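## Task

Same game with fourteen cylinders forming seven matching colour pairs. Reveal them two at a time. Leave a matching pair colour-side up. Flip a mismatched pair back colour-side down before touching any other cylinder. Continue until all fourteen stand colour-side up, then release everything. Lifting or tipping a cylinder counts as turning it over, even if it is put straight back. A mismatched cylinder may only be flipped back after it has stood colour-side up on the table briefly at the same time as its partner from that turn. Otherwise the task fails, and a cylinder from an already-matched pair cannot serve as that partner. At the end, no gripper may hold a loose object, the two grippers may not hold one between them, and the robot may not carry more than one fifth of any cylinder's weight. A cylinder may be tipped onto the table only if the robot does not touch it as it lands. Anything that stays in place only because the robot holds it does not count.

## Robot and tools

Robot: two arms, left_arm and right_arm, mounted on opposite sides of a table. Each has a parallel gripper and a wrist camera. left_arm's base is on the +y side. The names are labels only and do not mean image sides. Occasionally an outside push may briefly nudge a loose object.

World frame: the origin is at the table centre and +z points up. The table surface is at z = +0.020 m. Result lines give each gripper's end_effector_position in metres and end_effector_quat_wxyz in this frame, plus velocities in m/s and rad/s. The reported position is the point between the finger pads, 3 to 4 cm behind the tips, and it can be inaccurate at long reach.

Gripper frame: the fingers extend along the gripper's +x and close along its y.

execute_actions(actions): a list of actions run in order. Each action is a table of up to 15 rows, and each row lasts one 1/30 s step. If a table is short, its last row repeats to fill 15 steps. An empty list only returns the state and images.

Each row is one flat list of 14 numbers in [-1, 1], even when only one arm moves:
- left_arm: dx, dy, dz, rx, ry, rz, opening
- right_arm: the same seven

The first six numbers of each arm are an offset, not a pose. They are expressed in that gripper's own axes and measured from its measured pose at the start of the action. For the first action in a call, that start is the pose last reported in this scene. Every row refers to that same start, not to the row before it. A value of 1.0 equals 0.6 m or 180 degrees. rx, ry and rz together form one rotation vector.

Opening is absolute: +1 is fully open (0.088 m), and empty fingers meet near -0.80. Values below that do not close the fingers further. Going from open to closed takes at least about 0.5 s.

move(target, speed, blocking): target is one 14-number row laid out as above. It gives offsets from the pose in this scene's last result that shows one. Each gripper travels in a straight line and the two paths finish together, lasting 0.5 to 10 s. Moves longer than 10 s stop short. Turns take the shorter direction.
- speed: m/s, from 0.002 to 0.5, default 0.25. Rotation is capped at twice that value in rad/s.
- Paths do not avoid obstacles or the other arm. Grippers can lag, drift off the path, or overshoot speed, especially near full reach.
- Faster contact hits harder, and aiming farther past a contact presses harder.
- The opening is sent when the move starts.
- blocking=false returns after 0.5 s while motion continues. Check it with wait(0). New rows or moves are refused until the move's end is reported, or until you call wait or stop.
- The result adds a move: line: done, off_target, moving, held or fault. If only one arm is named, the other is done. It also gives each gripper's distance from its target. limits=paced means the sent pose was clipped. limits=held means some steps were blocked, and the arm may then move much faster than speed.

wait(seconds): 0 to 10 s. The arms keep their last command. A running move continues, and the wait returns early when it ends.

stop(): brakes a running move. Braking needs room, more after a fast motion. The fingers keep moving.

zoom_image(camera, region): camera is cam_left_wrist or cam_right_wrist, both 504x504. region is [x0, y0, x1, y1] in pixels from the top-left, at most 504x504. It enlarges the latest image.

finished_scene(scene): ends scene 1 or 2 after the robot holds its last command. It cannot be undone. It reports success and gives the next task. Replying without any tool call ends every remaining scene.

Controller behaviour: each step, the commanded pose is clipped to within 70 mm and 16 degrees of the measured pose. Inverse kinematics favours position over orientation. After an action the arm goes no further than its last clipped pose, so send the remainder in the next action. Hand target lines show what the controller is currently driving toward. Friction can leave a gripper short or slightly tilted, and tiny moves may not happen at all. Check the pose after each move and correct any tilt. An arm meant to stay put should get the offset back to its desired pose in the first call of a reply and zeros afterwards, always with the correct opening.

Result lines:
- Step readings list positions at some steps. HELD marks steps on which an arm's command was held back.
- A pose unreachable line means the clearance check altered that arm's command.
- grip_measured is the finger opening on the command scale, possibly off by about 1 mm. To hold an object, command clearly below grip_measured; a lower number gives a harder squeeze, up to about 34 N per pad. Fast closing can squeeze harder and may pop the fingers open.
- Joint torques are total drive output: noisy, offset, and nonzero in free air.
- MOTOR HOT appears from 50 °C. At 95 °C an OVER-TEMPERATURE FAULT holds the arm, and it can lose power and go limp if it does not cool in time. Holding loads heats the motors.

Joint ranges (rad): waist ±3.054, shoulder 0 to 3.142, elbow 0 to 2.356, wrist pitch ±1.571, wrist yaw ±1.571, wrist roll ±3.142. Load limits (N m): waist 18, shoulder 22.3, elbow 22.2, wrist pitch 5.86, wrist yaw 5.84, wrist roll 5.48. A held object's weight counts toward these. Reaching a limit causes a TORQUE FAULT: the arm stops for 10 s and the rest of the call is skipped.

Camera calibration lines give K, distortion D and T_world_to_cam, mapping world to camera, in OpenCV conventions. They contain small errors, and updates appear when values change.

Avoid: knocking or placing anything off the table, which fails the task. Also avoid collisions or hard pressing between the arms (mounts included), drops, slips and slams. Open both grippers and move clear before finishing, so nothing is held or supported.

Each tool is called after "Request:" as name([rows], argument=value, ...), one row to a line, values as JSON.

## Session

Request:
execute_actions(actions=[])

Scene clock: 0.00 s.
left_arm: end_effector_position=(-0.0571, +0.1896, +0.3195) grip_measured=+0.854 end_effector_quat_wxyz=(-0.257, +0.677, -0.555, -0.409) end_effector_velocity=(+0.003, +0.001, -0.000) end_effector_angular_velocity=(+0.000, -0.016, +0.015) | right_arm: end_effector_position=(-0.0425, -0.1617, +0.4088) grip_measured=+0.846 end_effector_quat_wxyz=(+0.564, +0.026, -0.013, +0.826) end_effector_velocity=(+0.003, +0.001, -0.002) end_effector_angular_velocity=(+0.001, -0.023, -0.016)
Joint positions: left_arm=[-0.177  1.411  1.292 -0.918 -0.225  2.582  0.081] | right_arm=[0.005 0.844 0.647 0.254 0.001 0.008 0.08 ]
Joint velocities: left_arm=[-0.002 -0.002 -0.002 -0.007 -0.022 -0.007 -0.   ] | right_arm=[-0.007 -0.002 -0.002 -0.007  0.007 -0.022 -0.   ]
Joint torques (N m, as the arm reports them, + toward a larger angle): no reading
Heat: left arm: hottest shoulder 33 °C (+0.0 °C/min); right arm: hottest shoulder 31 °C (+0.0 °C/min).
Hand target (left_arm): -0.057, +0.190, +0.320; -0.257, +0.677, -0.555, -0.409
Hand target (right_arm): -0.043, -0.162, +0.409; +0.564, +0.026, -0.013, +0.826
camera_calibration (this result's frames):
cam_left_wrist: T_world_to_cam=[[0.96541, 0.251562, -0.0685525, 0.0354385], [0.209752, -0.593136, 0.777299, -0.0950137], [0.154878, -0.764791, -0.625385, 0.430516], [0, 0, 0, 1]] pos_world=[-0.0809609, 0.263984, 0.345522]
cam_right_wrist: T_world_to_cam=[[0.920298, 0.391214, -0.00149593, 0.122088], [0.0947977, -0.22671, -0.969338, 0.397595], [-0.379558, 0.891938, -0.245727, 0.310936], [0, 0, 0, 1]] pos_world=[-0.0320299, -0.23496, 0.461992]

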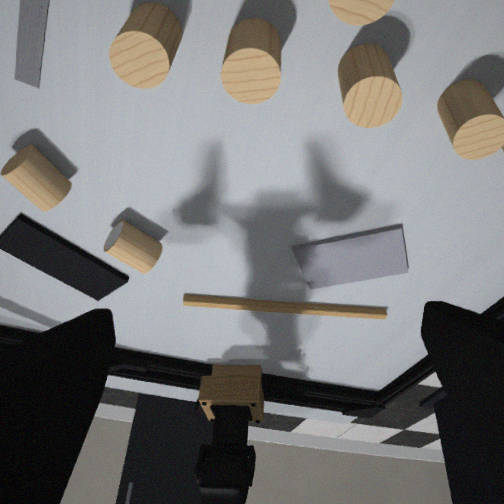

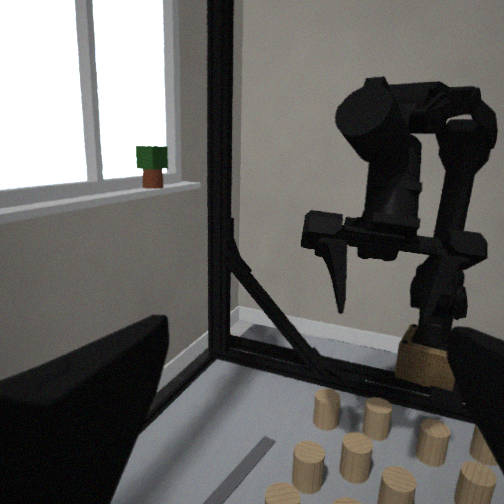

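Request:
move(target=[0,0,0,-0.396,-0.131,-0.146,0.6,0,0,0,0,0.018,-0.118,0.55], speed=0.4)

Request:
move(target=[-0.1,-0.1,0.25,0,0,0,0.6,0.2,-0.1,0,0,0.3,0,0.55], speed=0.4)

Scene clock: 6.20 s.
left_arm: end_effector_position=(-0.0567, +0.1913, +0.3190) grip_measured=+0.600 end_effector_quat_wxyz=(+0.013, +0.706, -0.018, -0.708) end_effector_velocity=(-0.001, +0.002, -0.001) end_effector_angular_velocity=(+0.014, +0.005, +0.019) | right_arm: end_effector_position=(-0.0410, -0.1624, +0.4053) grip_measured=+0.550 end_effector_quat_wxyz=(+0.706, +0.002, +0.006, +0.708) end_effector_velocity=(+0.001, -0.001, -0.002) end_effector_angular_velocity=(-0.013, -0.033, -0.005)
Joint positions: left_arm=[-0.081  1.821  1.854 -1.562 -0.008  1.339  0.068] | right_arm=[0.303 0.925 0.715 0.202 0.668 0.016 0.066]
Joint velocities: left_arm=[-0.002  0.002 -0.002 -0.007  0.007 -0.022 -0.   ] | right_arm=[ 0.002 -0.002  0.002 -0.022  0.007 -0.022 -0.   ]
Joint torques (N m, as the arm reports them, + toward a larger angle): left_arm=[ 0.17 -5.91  6.99  0.08  0.24 -0.09] | right_arm=[ 0.58 -2.09  8.71  1.49  0.11  0.16]
Heat: left arm: hottest shoulder 33 °C (+0.0 °C/min); right arm: hottest shoulder 31 °C (+0.0 °C/min).
Hand target (left_arm): -0.057, +0.190, +0.319; +0.015, +0.704, -0.014, -0.710
Hand target (right_arm): -0.042, -0.162, +0.409; +0.706, +0.006, +0.008, +0.708
Off the commanded pose (left_arm): 0.002 m, 3 deg.
Off the commanded pose (right_arm): 0.004 m, 0 deg.
joint sent to its limit (left arm) — the command would take joint 4 (wrist pitch) past its lower limit, so that joint was sent only as far as its limit.
move: off_target (left_arm)
camera_calibration (this result's frames):
cam_left_wrist: T_world_to_cam=[[0.0282342, 0.999544, -0.0106668, -0.180112], [0.947124, -0.0233384, 0.320018, -0.0150168], [0.319623, -0.0191383, -0.947351, 0.400796], [0, 0, 0, 1]] pos_world=[-0.108796, 0.18735, 0.382579]
cam_right_wrist: T_world_to_cam=[[0.999463, 0.0321119, -0.00656051, 0.0678985], [0.00358356, -0.306034, -0.952014, 0.370201], [-0.0325787, 0.951479, -0.305984, 0.359561], [0, 0, 0, 1]] pos_world=[-0.0574746, -0.231001, 0.462902]

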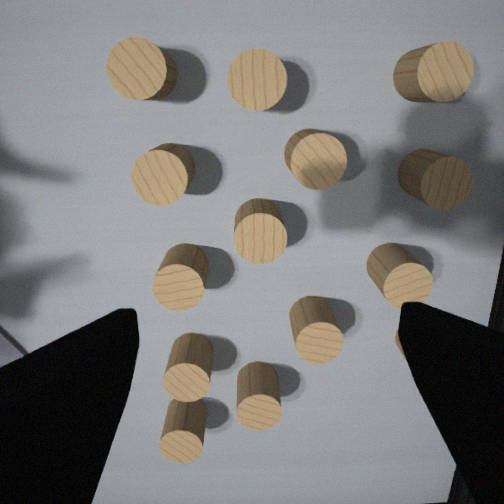

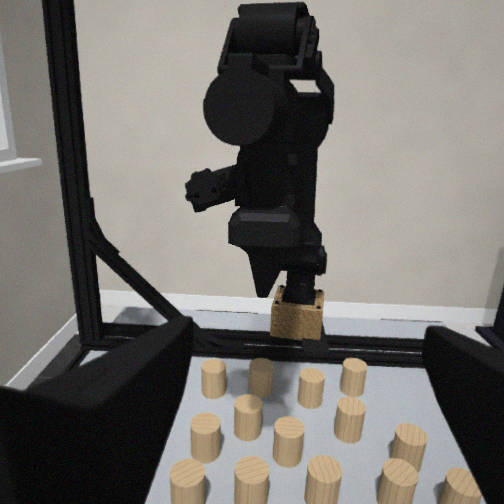

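Scene clock: 8.07 s.
left_arm: end_effector_position=(-0.2047, +0.2562, +0.3751) grip_measured=+0.600 end_effector_quat_wxyz=(+0.064, +0.651, -0.073, -0.753) end_effector_velocity=(+0.005, +0.002, -0.003) end_effector_angular_velocity=(+0.005, -0.035, -0.004) | right_arm: end_effector_position=(+0.0177, -0.0452, +0.4070) grip_measured=+0.550 end_effector_quat_wxyz=(+0.632, -0.317, +0.323, +0.629) end_effector_velocity=(+0.001, -0.004, -0.006) end_effector_angular_velocity=(-0.047, -0.015, +0.020)
Joint positions: left_arm=[-0.561  1.764  1.996 -1.563 -0.018  0.866  0.068] | right_arm=[-0.201  1.774  2.107 -1.278  0.097  0.145  0.066]
Joint velocities: left_arm=[-0.002  0.002 -0.002 -0.022 -0.022  0.007 -0.   ] | right_arm=[-0.002  0.017  0.022 -0.051 -0.007 -0.022 -0.   ]
Joint torques (N m, as the arm reports them, + toward a larger angle): left_arm=[-0.24 -5.55  6.99  0.5  -0.14 -0.1 ] | right_arm=[-0.17 -6.54  7.36  1.09 -0.05 -0.18]
Heat: left arm: hottest shoulder 34 °C (+7.4 °C/min); right arm: hottest shoulder 31 °C (+0.0 °C/min).
Hand target (left_arm): -0.206, +0.255, +0.376; +0.066, +0.652, -0.073, -0.752
Hand target (right_arm): +0.018, -0.042, +0.405; +0.629, -0.321, +0.324, +0.629
Off the commanded pose (left_arm): 0.003 m, 12 deg.
Off the commanded pose (right_arm): 0.004 m, 1 deg.
joint sent to its limit (left arm) — the command would take joint 4 (wrist pitch) past its lower limit, so that joint was sent only as far as its limit.
move: off_target (left_arm)
camera_calibration (this result's frames):
cam_left_wrist: T_world_to_cam=[[0.0234079, 0.986074, -0.16465, -0.17998], [0.982814, 0.00746794, 0.184449, 0.159024], [0.18311, -0.166138, -0.968953, 0.520326], [0, 0, 0, 1]] pos_world=[-0.247355, 0.262732, 0.445206]
cam_right_wrist: T_world_to_cam=[[0.999528, 0.0141412, -0.0272592, 0.0131162], [0.00464987, -0.947123, -0.320837, 0.121613], [-0.0303548, 0.320559, -0.946742, 0.482718], [0, 0, 0, 1]] pos_world=[0.000977319, -0.0397428, 0.496385]

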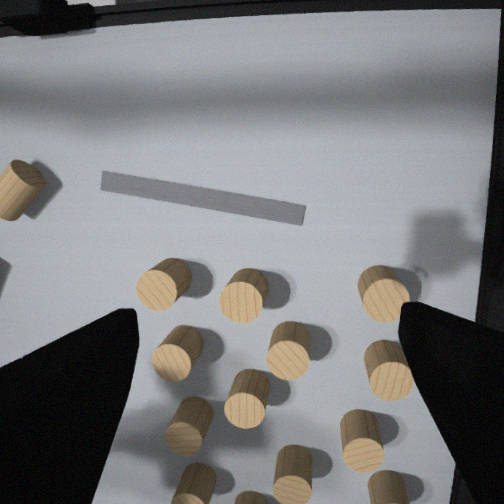

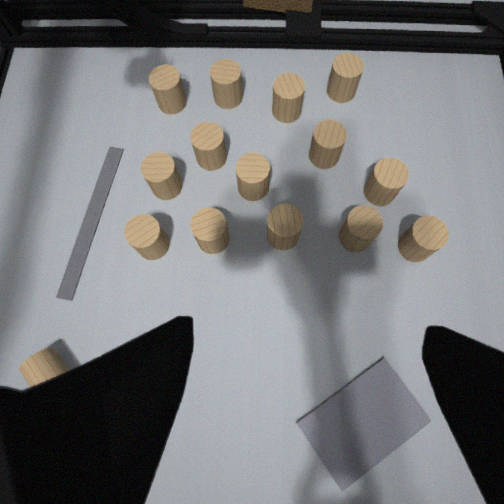

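Request:
move(target=[0.395,0.17,-0.172,-0.004,0.046,-0.062,0.6,-0.118,0,-0.162,0,0.1,0,0.55], speed=0.4)

Scene clock: 21.60 s.
left_arm: end_effector_position=(-0.1349, +0.1098, +0.1525) grip_measured=+0.600 end_effector_quat_wxyz=(+0.003, +0.706, +0.001, -0.708) end_effector_velocity=(+0.005, +0.001, -0.002) end_effector_angular_velocity=(+0.004, -0.025, -0.005) | right_arm: end_effector_position=(+0.0185, -0.1623, +0.4082) grip_measured=+0.550 end_effector_quat_wxyz=(+0.591, -0.376, +0.387, +0.600) end_effector_velocity=(+0.000, -0.003, +0.001) end_effector_angular_velocity=(-0.004, +0.003, +0.007)
Joint positions: left_arm=[-0.208  2.269  1.851 -1.149  0.002  1.201  0.068] | right_arm=[-0.151  1.524  1.944 -1.565  0.071  0.205  0.066]
Joint velocities: left_arm=[ 0.002  0.002 -0.002 -0.007 -0.022  0.007 -0.   ] | right_arm=[-0.002 -0.007 -0.002 -0.007 -0.007 -0.007  0.   ]
Joint torques (N m, as the arm reports them, + toward a larger angle): left_arm=[ 0.02 -8.23  6.92  0.1  -0.16  0.12] | right_arm=[ 0.31 -6.43  3.8   0.79 -0.08  0.16]
Heat: left arm: hottest shoulder 35 °C (+5.6 °C/min); right arm: hottest elbow 33 °C (+5.6 °C/min).
Hand target (left_arm): -0.134, +0.108, +0.151; +0.002, +0.708, -0.000, -0.706
Hand target (right_arm): +0.018, -0.165, +0.406; +0.589, -0.376, +0.391, +0.599
Off the commanded pose (left_arm): 0.003 m, 0 deg.
Off the commanded pose (right_arm): 0.004 m, 7 deg.
joint sent to its limit (right arm) — the command would take joint 4 (wrist pitch) past its lower limit, so that joint was sent only as far as its limit.
move: off_target (right_arm)
camera_calibration (this result's frames):
cam_left_wrist: T_world_to_cam=[[0.0162662, 0.999425, 0.0297509, -0.10597], [0.947639, -0.0249007, 0.318372, 0.110979], [0.31893, 0.0230144, -0.947499, 0.261857], [0, 0, 0, 1]] pos_world=[-0.186958, 0.102646, 0.21593]
cam_right_wrist: T_world_to_cam=[[0.998802, 0.0186652, -0.0452323, 0.0220772], [0.0128393, -0.991969, -0.125825, -0.0759241], [-0.0472176, 0.125094, -0.991021, 0.508106], [0, 0, 0, 1]] pos_world=[0.00291567, -0.139287, 0.494989]

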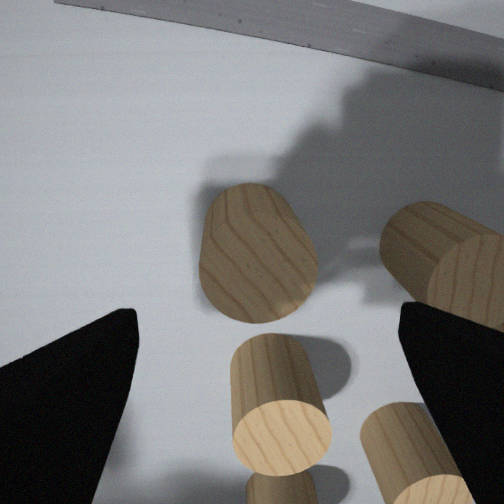

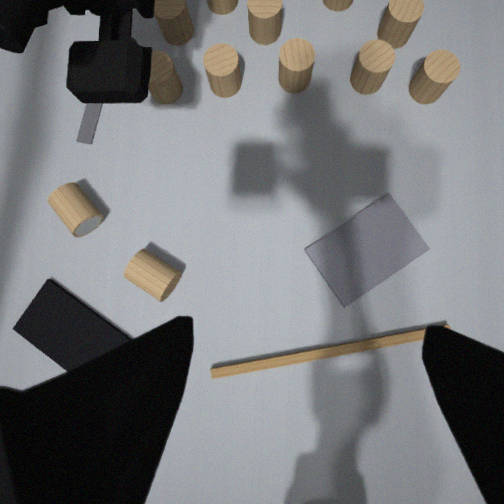

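Request:
move(target=[0.132,0,0,0,0,0,0.6,0.233,-0.041,0.028,-0.005,-0.36,-0.004,0.55], speed=0.3)

Request:
move(target=[0,0,0,0,0,0,-0.25,0,0,0,0,0,0,0.55])

Request:
move(target=[-0.15,0,0,0,0,0,-0.25,0,0,0,0,0,0,0.55])

Request:
move(target=[-0.2,0.147,-0.292,0,0,0.495,-0.25,0,0,0,0,0,0,0.55], speed=0.4)

Scene clock: 30.10 s.
left_arm: end_effector_position=(-0.1356, +0.1077, +0.0785) grip_measured=+0.600 end_effector_quat_wxyz=(+0.007, +0.705, -0.003, -0.710) end_effector_velocity=(+0.004, +0.004, +0.000) end_effector_angular_velocity=(+0.013, -0.028, +0.020) | right_arm: end_effector_position=(+0.0397, -0.0887, +0.2966) grip_measured=+0.550 end_effector_quat_wxyz=(+0.705, +0.010, +0.002, +0.709) end_effector_velocity=(+0.002, -0.000, -0.008) end_effector_angular_velocity=(-0.017, -0.010, -0.000)
Joint positions: left_arm=[-0.207  2.359  1.7   -0.897  0.002  1.201  0.068] | right_arm=[-0.223  1.283  0.42   0.874  0.139  0.015  0.066]
Joint velocities: left_arm=[-0.002 -0.002 -0.002 -0.022 -0.022 -0.022 -0.   ] | right_arm=[-0.007  0.012 -0.012  0.007 -0.007 -0.007 -0.   ]
Joint torques (N m, as the arm reports them, + toward a larger angle): left_arm=[-0.01 -8.39  4.95  0.46  0.06  0.04] | right_arm=[-0.25 -3.71  4.49  2.   -0.09 -0.14]
Heat: left arm: hottest shoulder 37 °C (+8.0 °C/min); right arm: hottest shoulder 33 °C (+4.0 °C/min).
Hand target (left_arm): -0.134, +0.110, +0.073; +0.003, +0.706, +0.001, -0.708
Hand target (right_arm): +0.040, -0.090, +0.288; +0.705, -0.001, +0.006, +0.709
Off the commanded pose (left_arm): 0.006 m, 1 deg.
Off the commanded pose (right_arm): 0.009 m, 1 deg.
move: off_target (right_arm)
camera_calibration (this result's frames):
cam_left_wrist: T_world_to_cam=[[0.0163656, 0.999686, 0.0189949, -0.100852], [0.948929, -0.0215153, 0.314754, 0.135173], [0.315064, 0.0128737, -0.948983, 0.192636], [0, 0, 0, 1]] pos_world=[-0.187312, 0.101249, 0.142178]
cam_right_wrist: T_world_to_cam=[[0.999313, 0.0353304, -0.0111778, -0.0141802], [-0.000456736, -0.289876, -0.957064, 0.292084], [-0.0370536, 0.956412, -0.289661, 0.254607], [0, 0, 0, 1]] pos_world=[0.0237379, -0.15834, 0.353134]

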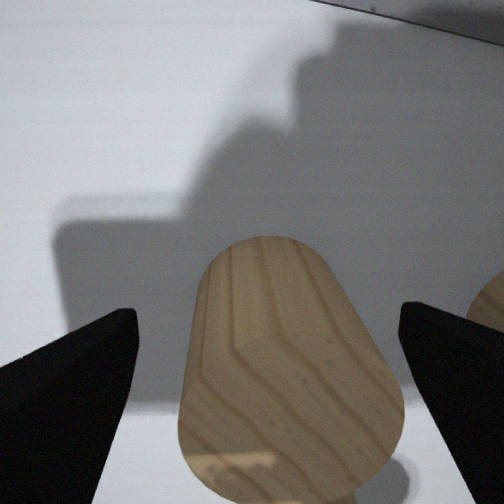

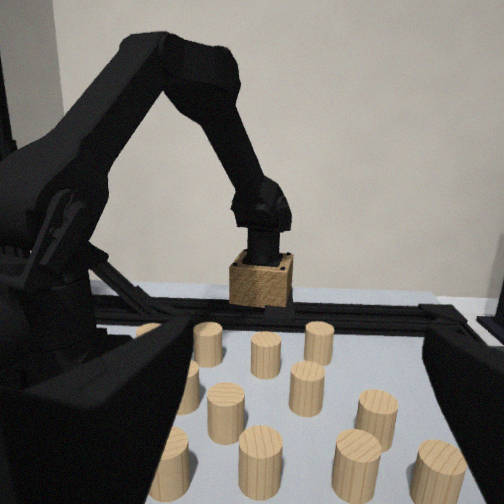

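Scene clock: 30.60 s.
left_arm: end_effector_position=(-0.1356, +0.1079, +0.0785) grip_measured=+0.035 end_effector_quat_wxyz=(+0.006, +0.705, -0.002, -0.710) end_effector_velocity=(-0.003, -0.002, +0.002) end_effector_angular_velocity=(-0.009, +0.012, +0.034) | right_arm: end_effector_position=(+0.0397, -0.0887, +0.2967) grip_measured=+0.550 end_effector_quat_wxyz=(+0.705, +0.010, +0.002, +0.709) end_effector_velocity=(-0.002, +0.001, -0.001) end_effector_angular_velocity=(-0.007, -0.008, +0.010)
Joint positions: left_arm=[-0.207  2.359  1.7   -0.898  0.002  1.201  0.041] | right_arm=[-0.223  1.283  0.42   0.875  0.139  0.015  0.066]
Joint velocities: left_arm=[-0.002 -0.002  0.002  0.007  0.007 -0.037 -0.   ] | right_arm=[ 0.002  0.002  0.002 -0.007 -0.007 -0.007 -0.   ]
Joint torques (N m, as the arm reports them, + toward a larger angle): left_arm=[ 0.   -9.32  5.4   0.25  0.05  0.01] | right_arm=[ 0.04 -4.57  6.22  1.82  0.   -0.01]
Heat: left arm: hottest shoulder 37 °C (+7.8 °C/min); right arm: hottest shoulder 33 °C (+3.9 °C/min).
Hand target (left_arm): -0.136, +0.108, +0.079; +0.007, +0.705, -0.003, -0.710
Hand target (right_arm): +0.040, -0.089, +0.297; +0.705, +0.010, +0.002, +0.709
Off the commanded pose (left_arm): 0.000 m, 0 deg.
Off the commanded pose (right_arm): 0.000 m, 0 deg.
move: done
camera_calibration (this result's frames):
cam_left_wrist: T_world_to_cam=[[0.0163728, 0.999669, 0.019842, -0.101092], [0.948956, -0.0217876, 0.314655, 0.135213], [0.314984, 0.0136774, -0.948999, 0.192534], [0, 0, 0, 1]] pos_world=[-0.187301, 0.101371, 0.142175]
cam_right_wrist: T_world_to_cam=[[0.999313, 0.0353346, -0.0112196, -0.0141665], [-0.000509553, -0.289515, -0.957173, 0.292229], [-0.0370696, 0.956521, -0.289298, 0.254534], [0, 0, 0, 1]] pos_world=[0.0237412, -0.158362, 0.353191]

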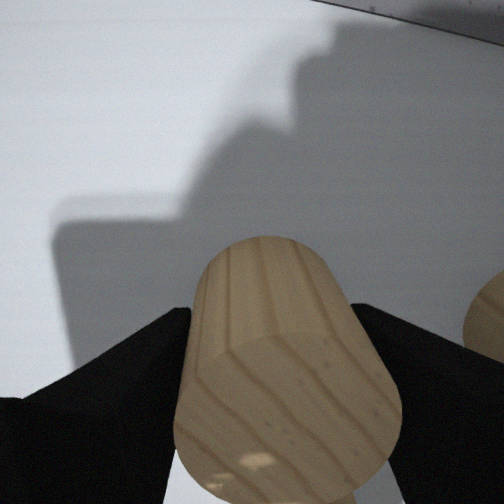

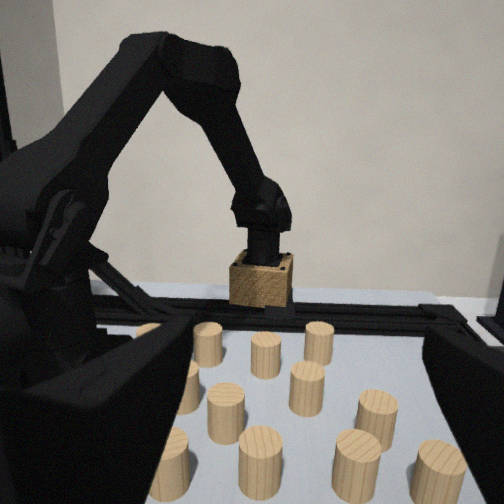

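Scene clock: 31.50 s.
left_arm: end_effector_position=(-0.1345, +0.1107, +0.1631) grip_measured=+0.035 end_effector_quat_wxyz=(+0.002, +0.706, +0.002, -0.708) end_effector_velocity=(+0.006, +0.003, +0.002) end_effector_angular_velocity=(+0.017, -0.030, +0.010) | right_arm: end_effector_position=(+0.0397, -0.0887, +0.2967) grip_measured=+0.550 end_effector_quat_wxyz=(+0.705, +0.010, +0.002, +0.709) end_effector_velocity=(-0.002, +0.000, -0.003) end_effector_angular_velocity=(-0.017, -0.025, +0.019)
Joint positions: left_arm=[-0.207  2.258  1.876 -1.187  0.002  1.201  0.041] | right_arm=[-0.223  1.283  0.42   0.875  0.139  0.015  0.066]
Joint velocities: left_arm=[ 0.002  0.002  0.012 -0.037 -0.022 -0.007  0.   ] | right_arm=[-0.002 -0.002  0.002 -0.022 -0.022 -0.022 -0.   ]
Joint torques (N m, as the arm reports them, + toward a larger angle): left_arm=[-0.11 -9.73  7.01 -0.02  0.03 -0.01] | right_arm=[ 0.05 -4.53  6.23  1.83  0.   -0.01]
Heat: left arm: hottest shoulder 38 °C (+9.5 °C/min); right arm: hottest shoulder 33 °C (+3.8 °C/min).
Hand target (left_arm): -0.136, +0.109, +0.168; +0.006, +0.705, -0.002, -0.710
Hand target (right_arm): +0.040, -0.089, +0.297; +0.705, +0.010, +0.002, +0.709
Off the commanded pose (left_arm): 0.006 m, 1 deg.
Off the commanded pose (right_arm): 0.000 m, 0 deg.
move: done
camera_calibration (this result's frames):
cam_left_wrist: T_world_to_cam=[[0.0162572, 0.999366, 0.031672, -0.107571], [0.947535, -0.0255121, 0.318631, 0.107187], [0.319237, 0.0248303, -0.94735, 0.27151], [0, 0, 0, 1]] pos_world=[-0.186491, 0.103496, 0.226469]
cam_right_wrist: T_world_to_cam=[[0.999313, 0.0353346, -0.0112196, -0.0141665], [-0.000509553, -0.289515, -0.957173, 0.292229], [-0.0370696, 0.956521, -0.289298, 0.254534], [0, 0, 0, 1]] pos_world=[0.0237412, -0.158362, 0.353191]

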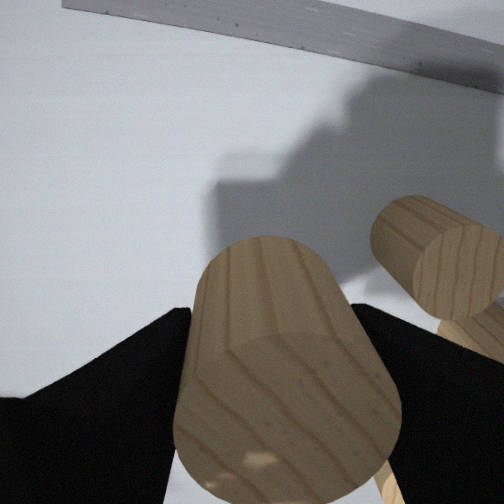

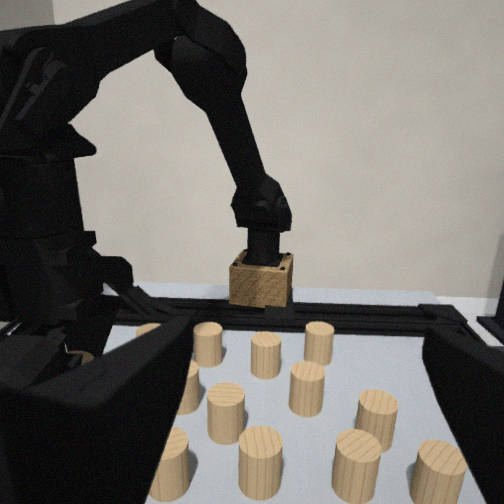

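Scene clock: 34.03 s.
left_arm: end_effector_position=(+0.0399, +0.0238, +0.2885) grip_measured=+0.033 end_effector_quat_wxyz=(+0.497, +0.504, -0.499, -0.500) end_effector_velocity=(+0.002, -0.000, -0.003) end_effector_angular_velocity=(+0.002, +0.007, +0.010) | right_arm: end_effector_position=(+0.0397, -0.0887, +0.2967) grip_measured=+0.550 end_effector_quat_wxyz=(+0.705, +0.010, +0.002, +0.709) end_effector_velocity=(-0.000, -0.000, +0.005) end_effector_angular_velocity=(+0.017, +0.024, +0.005)
Joint positions: left_arm=[0.209 1.866 0.856 1.001 0.05  1.576 0.041] | right_arm=[-0.223  1.283  0.42   0.875  0.139  0.015  0.066]
Joint velocities: left_arm=[ 0.002  0.007 -0.002  0.007 -0.007 -0.007  0.   ] | right_arm=[-0.002 -0.007  0.002  0.007 -0.007  0.022 -0.   ]
Joint torques (N m, as the arm reports them, + toward a larger angle): left_arm=[ 0.18 -6.26  5.68  2.11  0.2  -0.01] | right_arm=[ 0.05 -4.56  6.26  1.85  0.02 -0.01]
Heat: left arm: hottest shoulder 38 °C (+8.8 °C/min); right arm: hottest shoulder 33 °C (+3.5 °C/min).
Hand target (left_arm): +0.040, +0.024, +0.285; +0.495, +0.504, -0.499, -0.502
Hand target (right_arm): +0.040, -0.089, +0.297; +0.705, +0.010, +0.002, +0.709
Off the commanded pose (left_arm): 0.006 m, 1 deg.
Off the commanded pose (right_arm): 0.000 m, 0 deg.
move: done
camera_calibration (this result's frames):
cam_left_wrist: T_world_to_cam=[[0.0267219, 0.0402528, -0.998832, 0.292251], [0.945878, 0.322254, 0.038292, -0.0275666], [0.323419, -0.945797, -0.029463, 0.094936], [0, 0, 0, 1]] pos_world=[-0.012439, 0.0869098, 0.295763]
cam_right_wrist: T_world_to_cam=[[0.999313, 0.0353346, -0.0112196, -0.0141665], [-0.000509553, -0.289515, -0.957173, 0.292229], [-0.0370696, 0.956521, -0.289298, 0.254534], [0, 0, 0, 1]] pos_world=[0.0237412, -0.158362, 0.353191]

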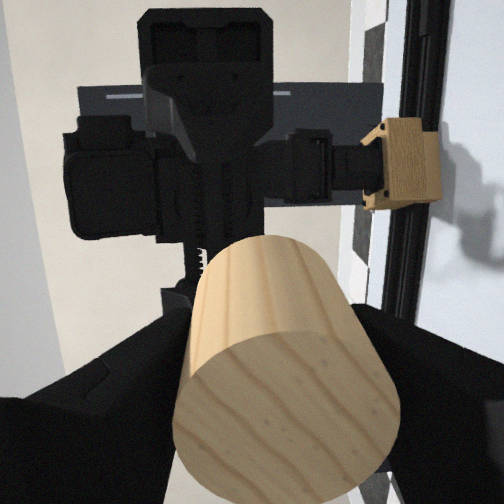

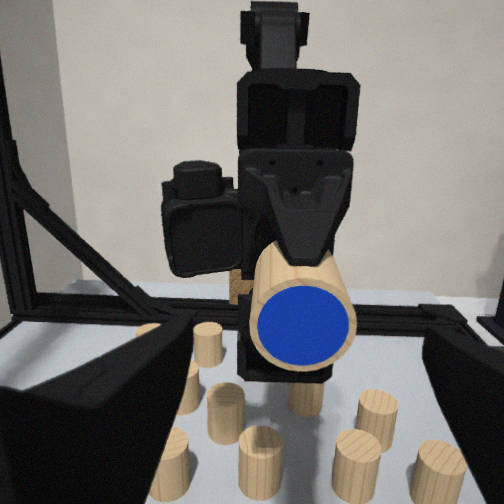

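Request:
move(target=[0,0,0,0,0,0,-0.25,0.102,-0.004,-0.006,0,0,0,0.55], speed=0.15)

Request:
move(target=[0,0,0,0,0,0,-0.25,0,0,0,0,0,0,-0.25])

Request:
move(target=[0,0,0,0,0,0,0.6,0,0,0,0,0,0,-0.25])

Request:
move(target=[-0.1,0,0,0,0,0,0.6,0,0,0,0,0,0,-0.25])

Request:
move(target=[-0.062,-0.233,0.172,0,0,-0.5,0.6,-0.215,0.045,-0.3,0,0.504,0,-0.25], speed=0.4)

Scene clock: 40.83 s.
left_arm: end_effector_position=(+0.0401, +0.0238, +0.2880) grip_measured=+0.033 end_effector_quat_wxyz=(+0.497, +0.504, -0.499, -0.501) end_effector_velocity=(-0.003, +0.000, -0.001) end_effector_angular_velocity=(+0.007, +0.008, +0.000) | right_arm: end_effector_position=(+0.0412, -0.0310, +0.2933) grip_measured=+0.550 end_effector_quat_wxyz=(+0.705, +0.009, +0.002, +0.709) end_effector_velocity=(-0.000, +0.002, -0.002) end_effector_angular_velocity=(-0.007, -0.008, +0.005)
Joint positions: left_arm=[0.209 1.867 0.856 1.002 0.051 1.576 0.041] | right_arm=[-0.259  1.544  0.612  0.942  0.104  0.015  0.066]
Joint velocities: left_arm=[-0.007 -0.002 -0.002 -0.007 -0.007 -0.007 -0.   ] | right_arm=[-0.002  0.007  0.007 -0.007 -0.007 -0.007  0.   ]
Joint torques (N m, as the arm reports them, + toward a larger angle): left_arm=[-0.17 -7.15  6.02  1.64 -0.02 -0.05] | right_arm=[-0.4  -5.3   7.26  1.98 -0.11  0.01]
Heat: left arm: hottest shoulder 39 °C (+8.8 °C/min); right arm: hottest shoulder 33 °C (+2.9 °C/min).
Hand target (left_arm): +0.040, +0.024, +0.288; +0.497, +0.504, -0.499, -0.500
Hand target (right_arm): +0.042, -0.028, +0.294; +0.705, +0.010, +0.002, +0.709
Off the commanded pose (left_arm): 0.001 m, 0 deg.
Off the commanded pose (right_arm): 0.004 m, 0 deg.
move: done
camera_calibration (this result's frames):
cam_left_wrist: T_world_to_cam=[[0.0266791, 0.0410136, -0.998802, 0.291693], [0.94588, 0.322225, 0.038497, -0.0277261], [0.323418, -0.945774, -0.0301973, 0.0950763], [0, 0, 0, 1]] pos_world=[-0.0123059, 0.0868914, 0.295282]
cam_right_wrist: T_world_to_cam=[[0.999319, 0.0353165, -0.0107017, -0.0178052], [0.0000354084, -0.290917, -0.956748, 0.305545], [-0.0369023, 0.956096, -0.29072, 0.19878], [0, 0, 0, 1]] pos_world=[0.0251177, -0.100536, 0.349928]

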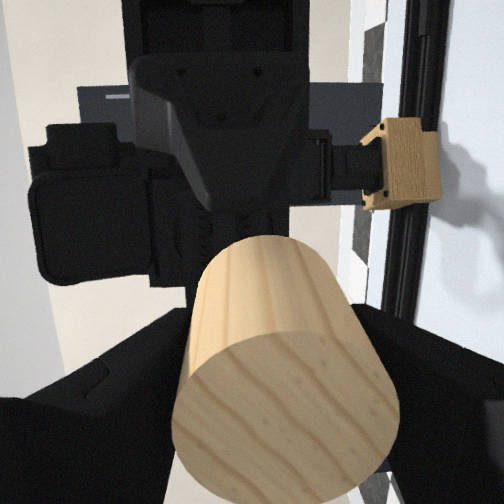

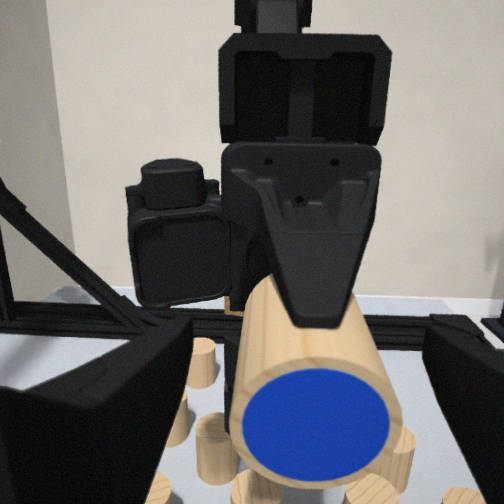

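Scene clock: 41.33 s.
left_arm: end_effector_position=(+0.0401, +0.0238, +0.2880) grip_measured=+0.033 end_effector_quat_wxyz=(+0.497, +0.504, -0.499, -0.501) end_effector_velocity=(-0.000, +0.001, -0.003) end_effector_angular_velocity=(+0.012, +0.037, +0.005) | right_arm: end_effector_position=(+0.0413, -0.0310, +0.2933) grip_measured=+0.022 end_effector_quat_wxyz=(+0.705, +0.009, +0.002, +0.709) end_effector_velocity=(-0.002, -0.001, -0.005) end_effector_angular_velocity=(-0.022, +0.005, +0.020)
Joint positions: left_arm=[0.209 1.867 0.856 1.002 0.051 1.576 0.041] | right_arm=[-0.259  1.544  0.612  0.942  0.104  0.015  0.04 ]
Joint velocities: left_arm=[-0.002 -0.002 -0.007 -0.007 -0.007 -0.037 -0.   ] | right_arm=[-0.002 -0.002 -0.002 -0.022 -0.022  0.007 -0.   ]
Joint torques (N m, as the arm reports them, + toward a larger angle): left_arm=[ 0.01 -7.02  5.94  1.74  0.   -0.02] | right_arm=[ 0.08 -6.34  5.98  1.83  0.   -0.01]
Heat: left arm: hottest shoulder 39 °C (+8.7 °C/min); right arm: hottest shoulder 33 °C (+2.9 °C/min).
Hand target (left_arm): +0.040, +0.024, +0.288; +0.497, +0.504, -0.499, -0.500
Hand target (right_arm): +0.041, -0.031, +0.293; +0.705, +0.009, +0.002, +0.709
Off the commanded pose (left_arm): 0.000 m, 0 deg.
Off the commanded pose (right_arm): 0.000 m, 0 deg.
move: done
camera_calibration (this result's frames):
cam_left_wrist: T_world_to_cam=[[0.0266791, 0.0410136, -0.998802, 0.291693], [0.94588, 0.322225, 0.038497, -0.0277261], [0.323418, -0.945774, -0.0301973, 0.0950763], [0, 0, 0, 1]] pos_world=[-0.0123059, 0.0868914, 0.295282]
cam_right_wrist: T_world_to_cam=[[0.999332, 0.0349353, -0.0107017, -0.0179794], [-0.0000755693, -0.290917, -0.956748, 0.305553], [-0.0365376, 0.95611, -0.29072, 0.19876], [0, 0, 0, 1]] pos_world=[0.0252527, -0.100518, 0.349928]

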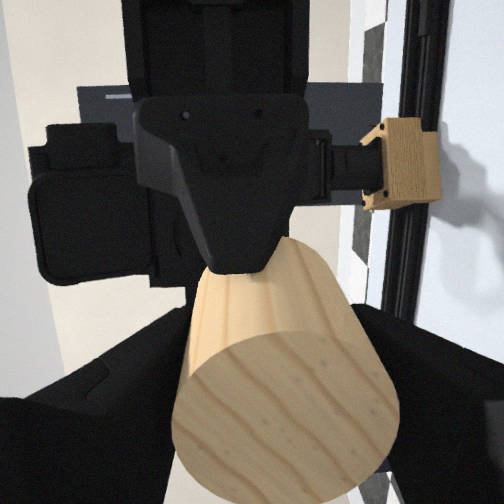

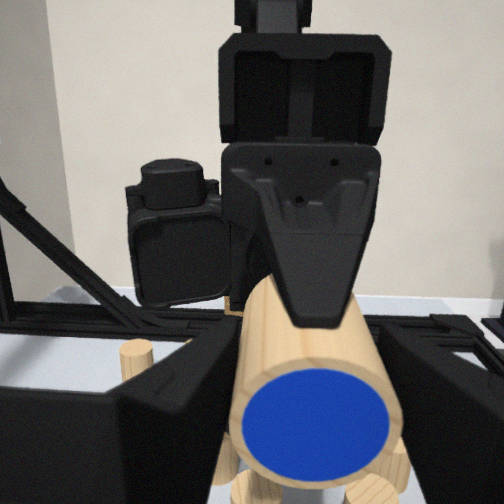

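Scene clock: 42.00 s.
left_arm: end_effector_position=(+0.0401, +0.0238, +0.2880) grip_measured=+0.598 end_effector_quat_wxyz=(+0.497, +0.504, -0.499, -0.501) end_effector_velocity=(+0.002, +0.001, +0.002) end_effector_angular_velocity=(-0.007, +0.036, +0.010) | right_arm: end_effector_position=(+0.0413, -0.0310, +0.2933) grip_measured=+0.022 end_effector_quat_wxyz=(+0.705, +0.009, +0.002, +0.709) end_effector_velocity=(+0.000, -0.001, -0.002) end_effector_angular_velocity=(-0.007, -0.023, +0.005)
Joint positions: left_arm=[0.209 1.867 0.856 1.002 0.051 1.576 0.068] | right_arm=[-0.259  1.544  0.612  0.942  0.104  0.015  0.04 ]
Joint velocities: left_arm=[ 0.002 -0.002 -0.002  0.007 -0.007 -0.037  0.001] | right_arm=[-0.002 -0.002 -0.002 -0.007 -0.007 -0.022 -0.   ]
Joint torques (N m, as the arm reports them, + toward a larger angle): left_arm=[-0.03 -6.91  5.9   1.74  0.01 -0.06] | right_arm=[ 0.04 -6.32  5.94  1.84  0.01 -0.01]
Heat: left arm: hottest shoulder 39 °C (+8.6 °C/min); right arm: hottest shoulder 33 °C (+2.9 °C/min).
Hand target (left_arm): +0.040, +0.024, +0.288; +0.497, +0.504, -0.499, -0.501
Hand target (right_arm): +0.041, -0.031, +0.293; +0.705, +0.009, +0.002, +0.709
Off the commanded pose (left_arm): 0.000 m, 0 deg.
Off the commanded pose (right_arm): 0.000 m, 0 deg.
move: done
camera_calibration (this result's frames):
cam_left_wrist: T_world_to_cam=[[0.0266791, 0.0410136, -0.998802, 0.291693], [0.94588, 0.322225, 0.038497, -0.0277261], [0.323418, -0.945774, -0.0301973, 0.0950763], [0, 0, 0, 1]] pos_world=[-0.0123059, 0.0868914, 0.295282]
cam_right_wrist: T_world_to_cam=[[0.999332, 0.0349353, -0.0107017, -0.0179794], [-0.0000755693, -0.290917, -0.956748, 0.305553], [-0.0365376, 0.95611, -0.29072, 0.19876], [0, 0, 0, 1]] pos_world=[0.0252527, -0.100518, 0.349928]

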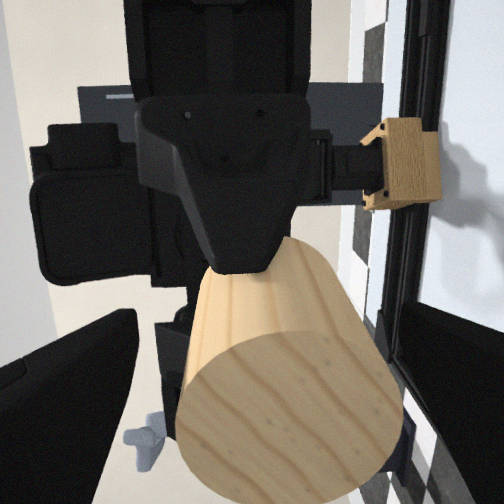

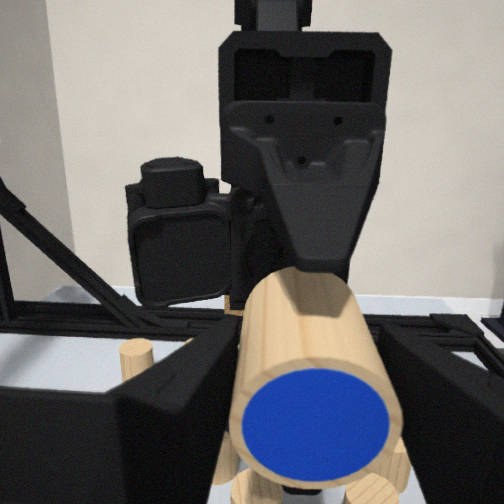

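Scene clock: 42.90 s.
left_arm: end_effector_position=(+0.0395, +0.0815, +0.2857) grip_measured=+0.600 end_effector_quat_wxyz=(+0.496, +0.507, -0.496, -0.502) end_effector_velocity=(-0.000, +0.002, -0.003) end_effector_angular_velocity=(+0.017, +0.023, -0.005) | right_arm: end_effector_position=(+0.0413, -0.0310, +0.2933) grip_measured=+0.022 end_effector_quat_wxyz=(+0.705, +0.009, +0.002, +0.709) end_effector_velocity=(-0.002, -0.001, -0.005) end_effector_angular_velocity=(-0.022, -0.025, +0.019)
Joint positions: left_arm=[0.216 1.684 0.615 1.052 0.053 1.576 0.068] | right_arm=[-0.259  1.544  0.612  0.942  0.104  0.015  0.04 ]
Joint velocities: left_arm=[ 0.002 -0.012 -0.007 -0.022  0.007 -0.022 -0.   ] | right_arm=[-0.002 -0.002 -0.002 -0.022 -0.022 -0.022 -0.   ]
Joint torques (N m, as the arm reports them, + toward a larger angle): left_arm=[ 0.19 -6.76  5.11  2.03  0.21 -0.04] | right_arm=[ 0.06 -6.31  5.96  1.86  0.01  0.  ]
Heat: left arm: hottest shoulder 39 °C (+8.4 °C/min); right arm: hottest shoulder 33 °C (+2.8 °C/min).
Hand target (left_arm): +0.040, +0.084, +0.289; +0.497, +0.504, -0.499, -0.500
Hand target (right_arm): +0.041, -0.031, +0.293; +0.705, +0.009, +0.002, +0.709
Off the commanded pose (left_arm): 0.004 m, 1 deg.
Off the commanded pose (right_arm): 0.000 m, 0 deg.
move: done
camera_calibration (this result's frames):
cam_left_wrist: T_world_to_cam=[[0.0260076, 0.0494803, -0.998436, 0.286266], [0.944664, 0.325499, 0.040738, -0.046542], [0.327006, -0.944247, -0.0382768, 0.151782], [0, 0, 0, 1]] pos_world=[-0.0131123, 0.144305, 0.293524]
cam_right_wrist: T_world_to_cam=[[0.999332, 0.0349353, -0.0107017, -0.0179794], [-0.0000755693, -0.290917, -0.956748, 0.305553], [-0.0365376, 0.95611, -0.29072, 0.19876], [0, 0, 0, 1]] pos_world=[0.0252527, -0.100518, 0.349928]

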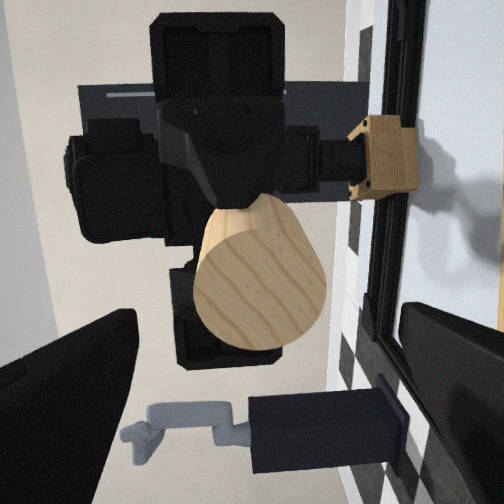

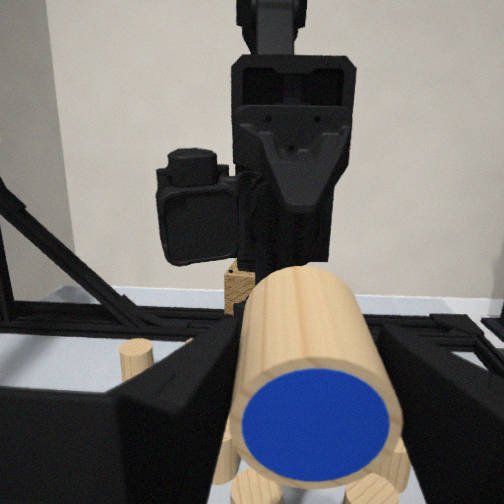

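Scene clock: 45.50 s.
left_arm: end_effector_position=(-0.0613, +0.1207, +0.1468) grip_measured=+0.600 end_effector_quat_wxyz=(-0.001, +0.708, +0.009, -0.706) end_effector_velocity=(+0.000, +0.001, -0.002) end_effector_angular_velocity=(+0.013, +0.005, +0.010) | right_arm: end_effector_position=(+0.0154, -0.1602, +0.1130) grip_measured=+0.022 end_effector_quat_wxyz=(+0.499, -0.499, +0.500, +0.502) end_effector_velocity=(+0.001, -0.006, -0.003) end_effector_angular_velocity=(-0.033, +0.001, +0.005)
Joint positions: left_arm=[-0.048  2.162  1.652 -1.075  0.     1.354  0.068] | right_arm=[-0.18   1.78   1.065 -0.854 -0.004  0.186  0.04 ]
Joint velocities: left_arm=[ 0.002  0.007  0.002 -0.007  0.007 -0.007 -0.   ] | right_arm=[-0.002  0.007 -0.002 -0.022 -0.007 -0.007 -0.   ]
Joint torques (N m, as the arm reports them, + toward a larger angle): left_arm=[-0.24 -7.64  6.83 -0.02  0.27 -0.09] | right_arm=[ 0.28 -6.2   6.45 -0.05 -0.13  0.15]
Heat: left arm: hottest shoulder 39 °C (+7.9 °C/min); right arm: hottest shoulder 33 °C (+2.6 °C/min).
Hand target (left_arm): -0.063, +0.120, +0.145; -0.002, +0.706, +0.011, -0.708
Hand target (right_arm): +0.014, -0.158, +0.112; +0.498, -0.498, +0.503, +0.501
Off the commanded pose (left_arm): 0.002 m, 0 deg.
Off the commanded pose (right_arm): 0.004 m, 1 deg.
move: done
camera_calibration (this result's frames):
cam_left_wrist: T_world_to_cam=[[0.00997245, 0.998898, 0.0458675, -0.120624], [0.946036, -0.0242831, 0.32315, 0.0423939], [0.323907, 0.0401698, -0.945236, 0.230611], [0, 0, 0, 1]] pos_world=[-0.1136, 0.112257, 0.209815]
cam_right_wrist: T_world_to_cam=[[0.999398, 0.0074621, -0.03387, 0.00872296], [0.0172462, -0.954205, 0.298657, -0.152945], [-0.0300903, -0.299061, -0.953759, 0.142711], [0, 0, 0, 1]] pos_world=[-0.00178576, -0.103327, 0.182086]

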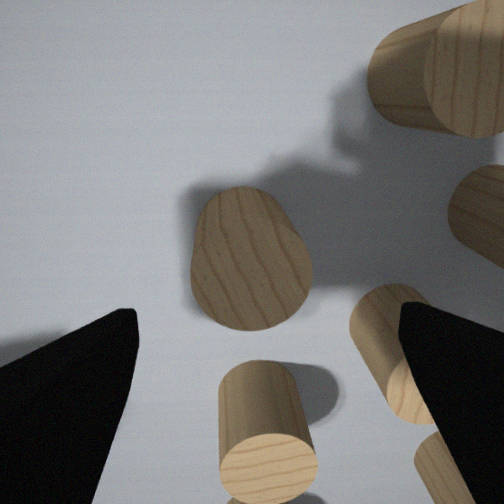

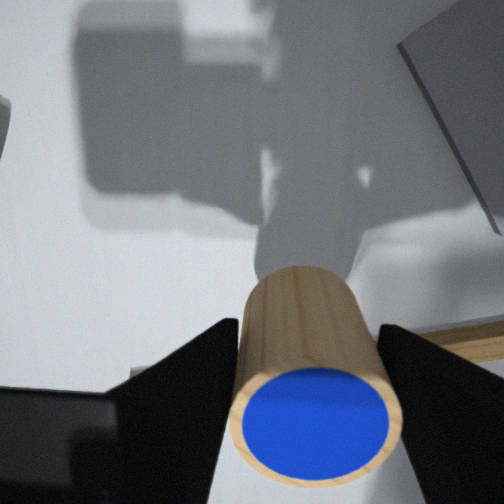

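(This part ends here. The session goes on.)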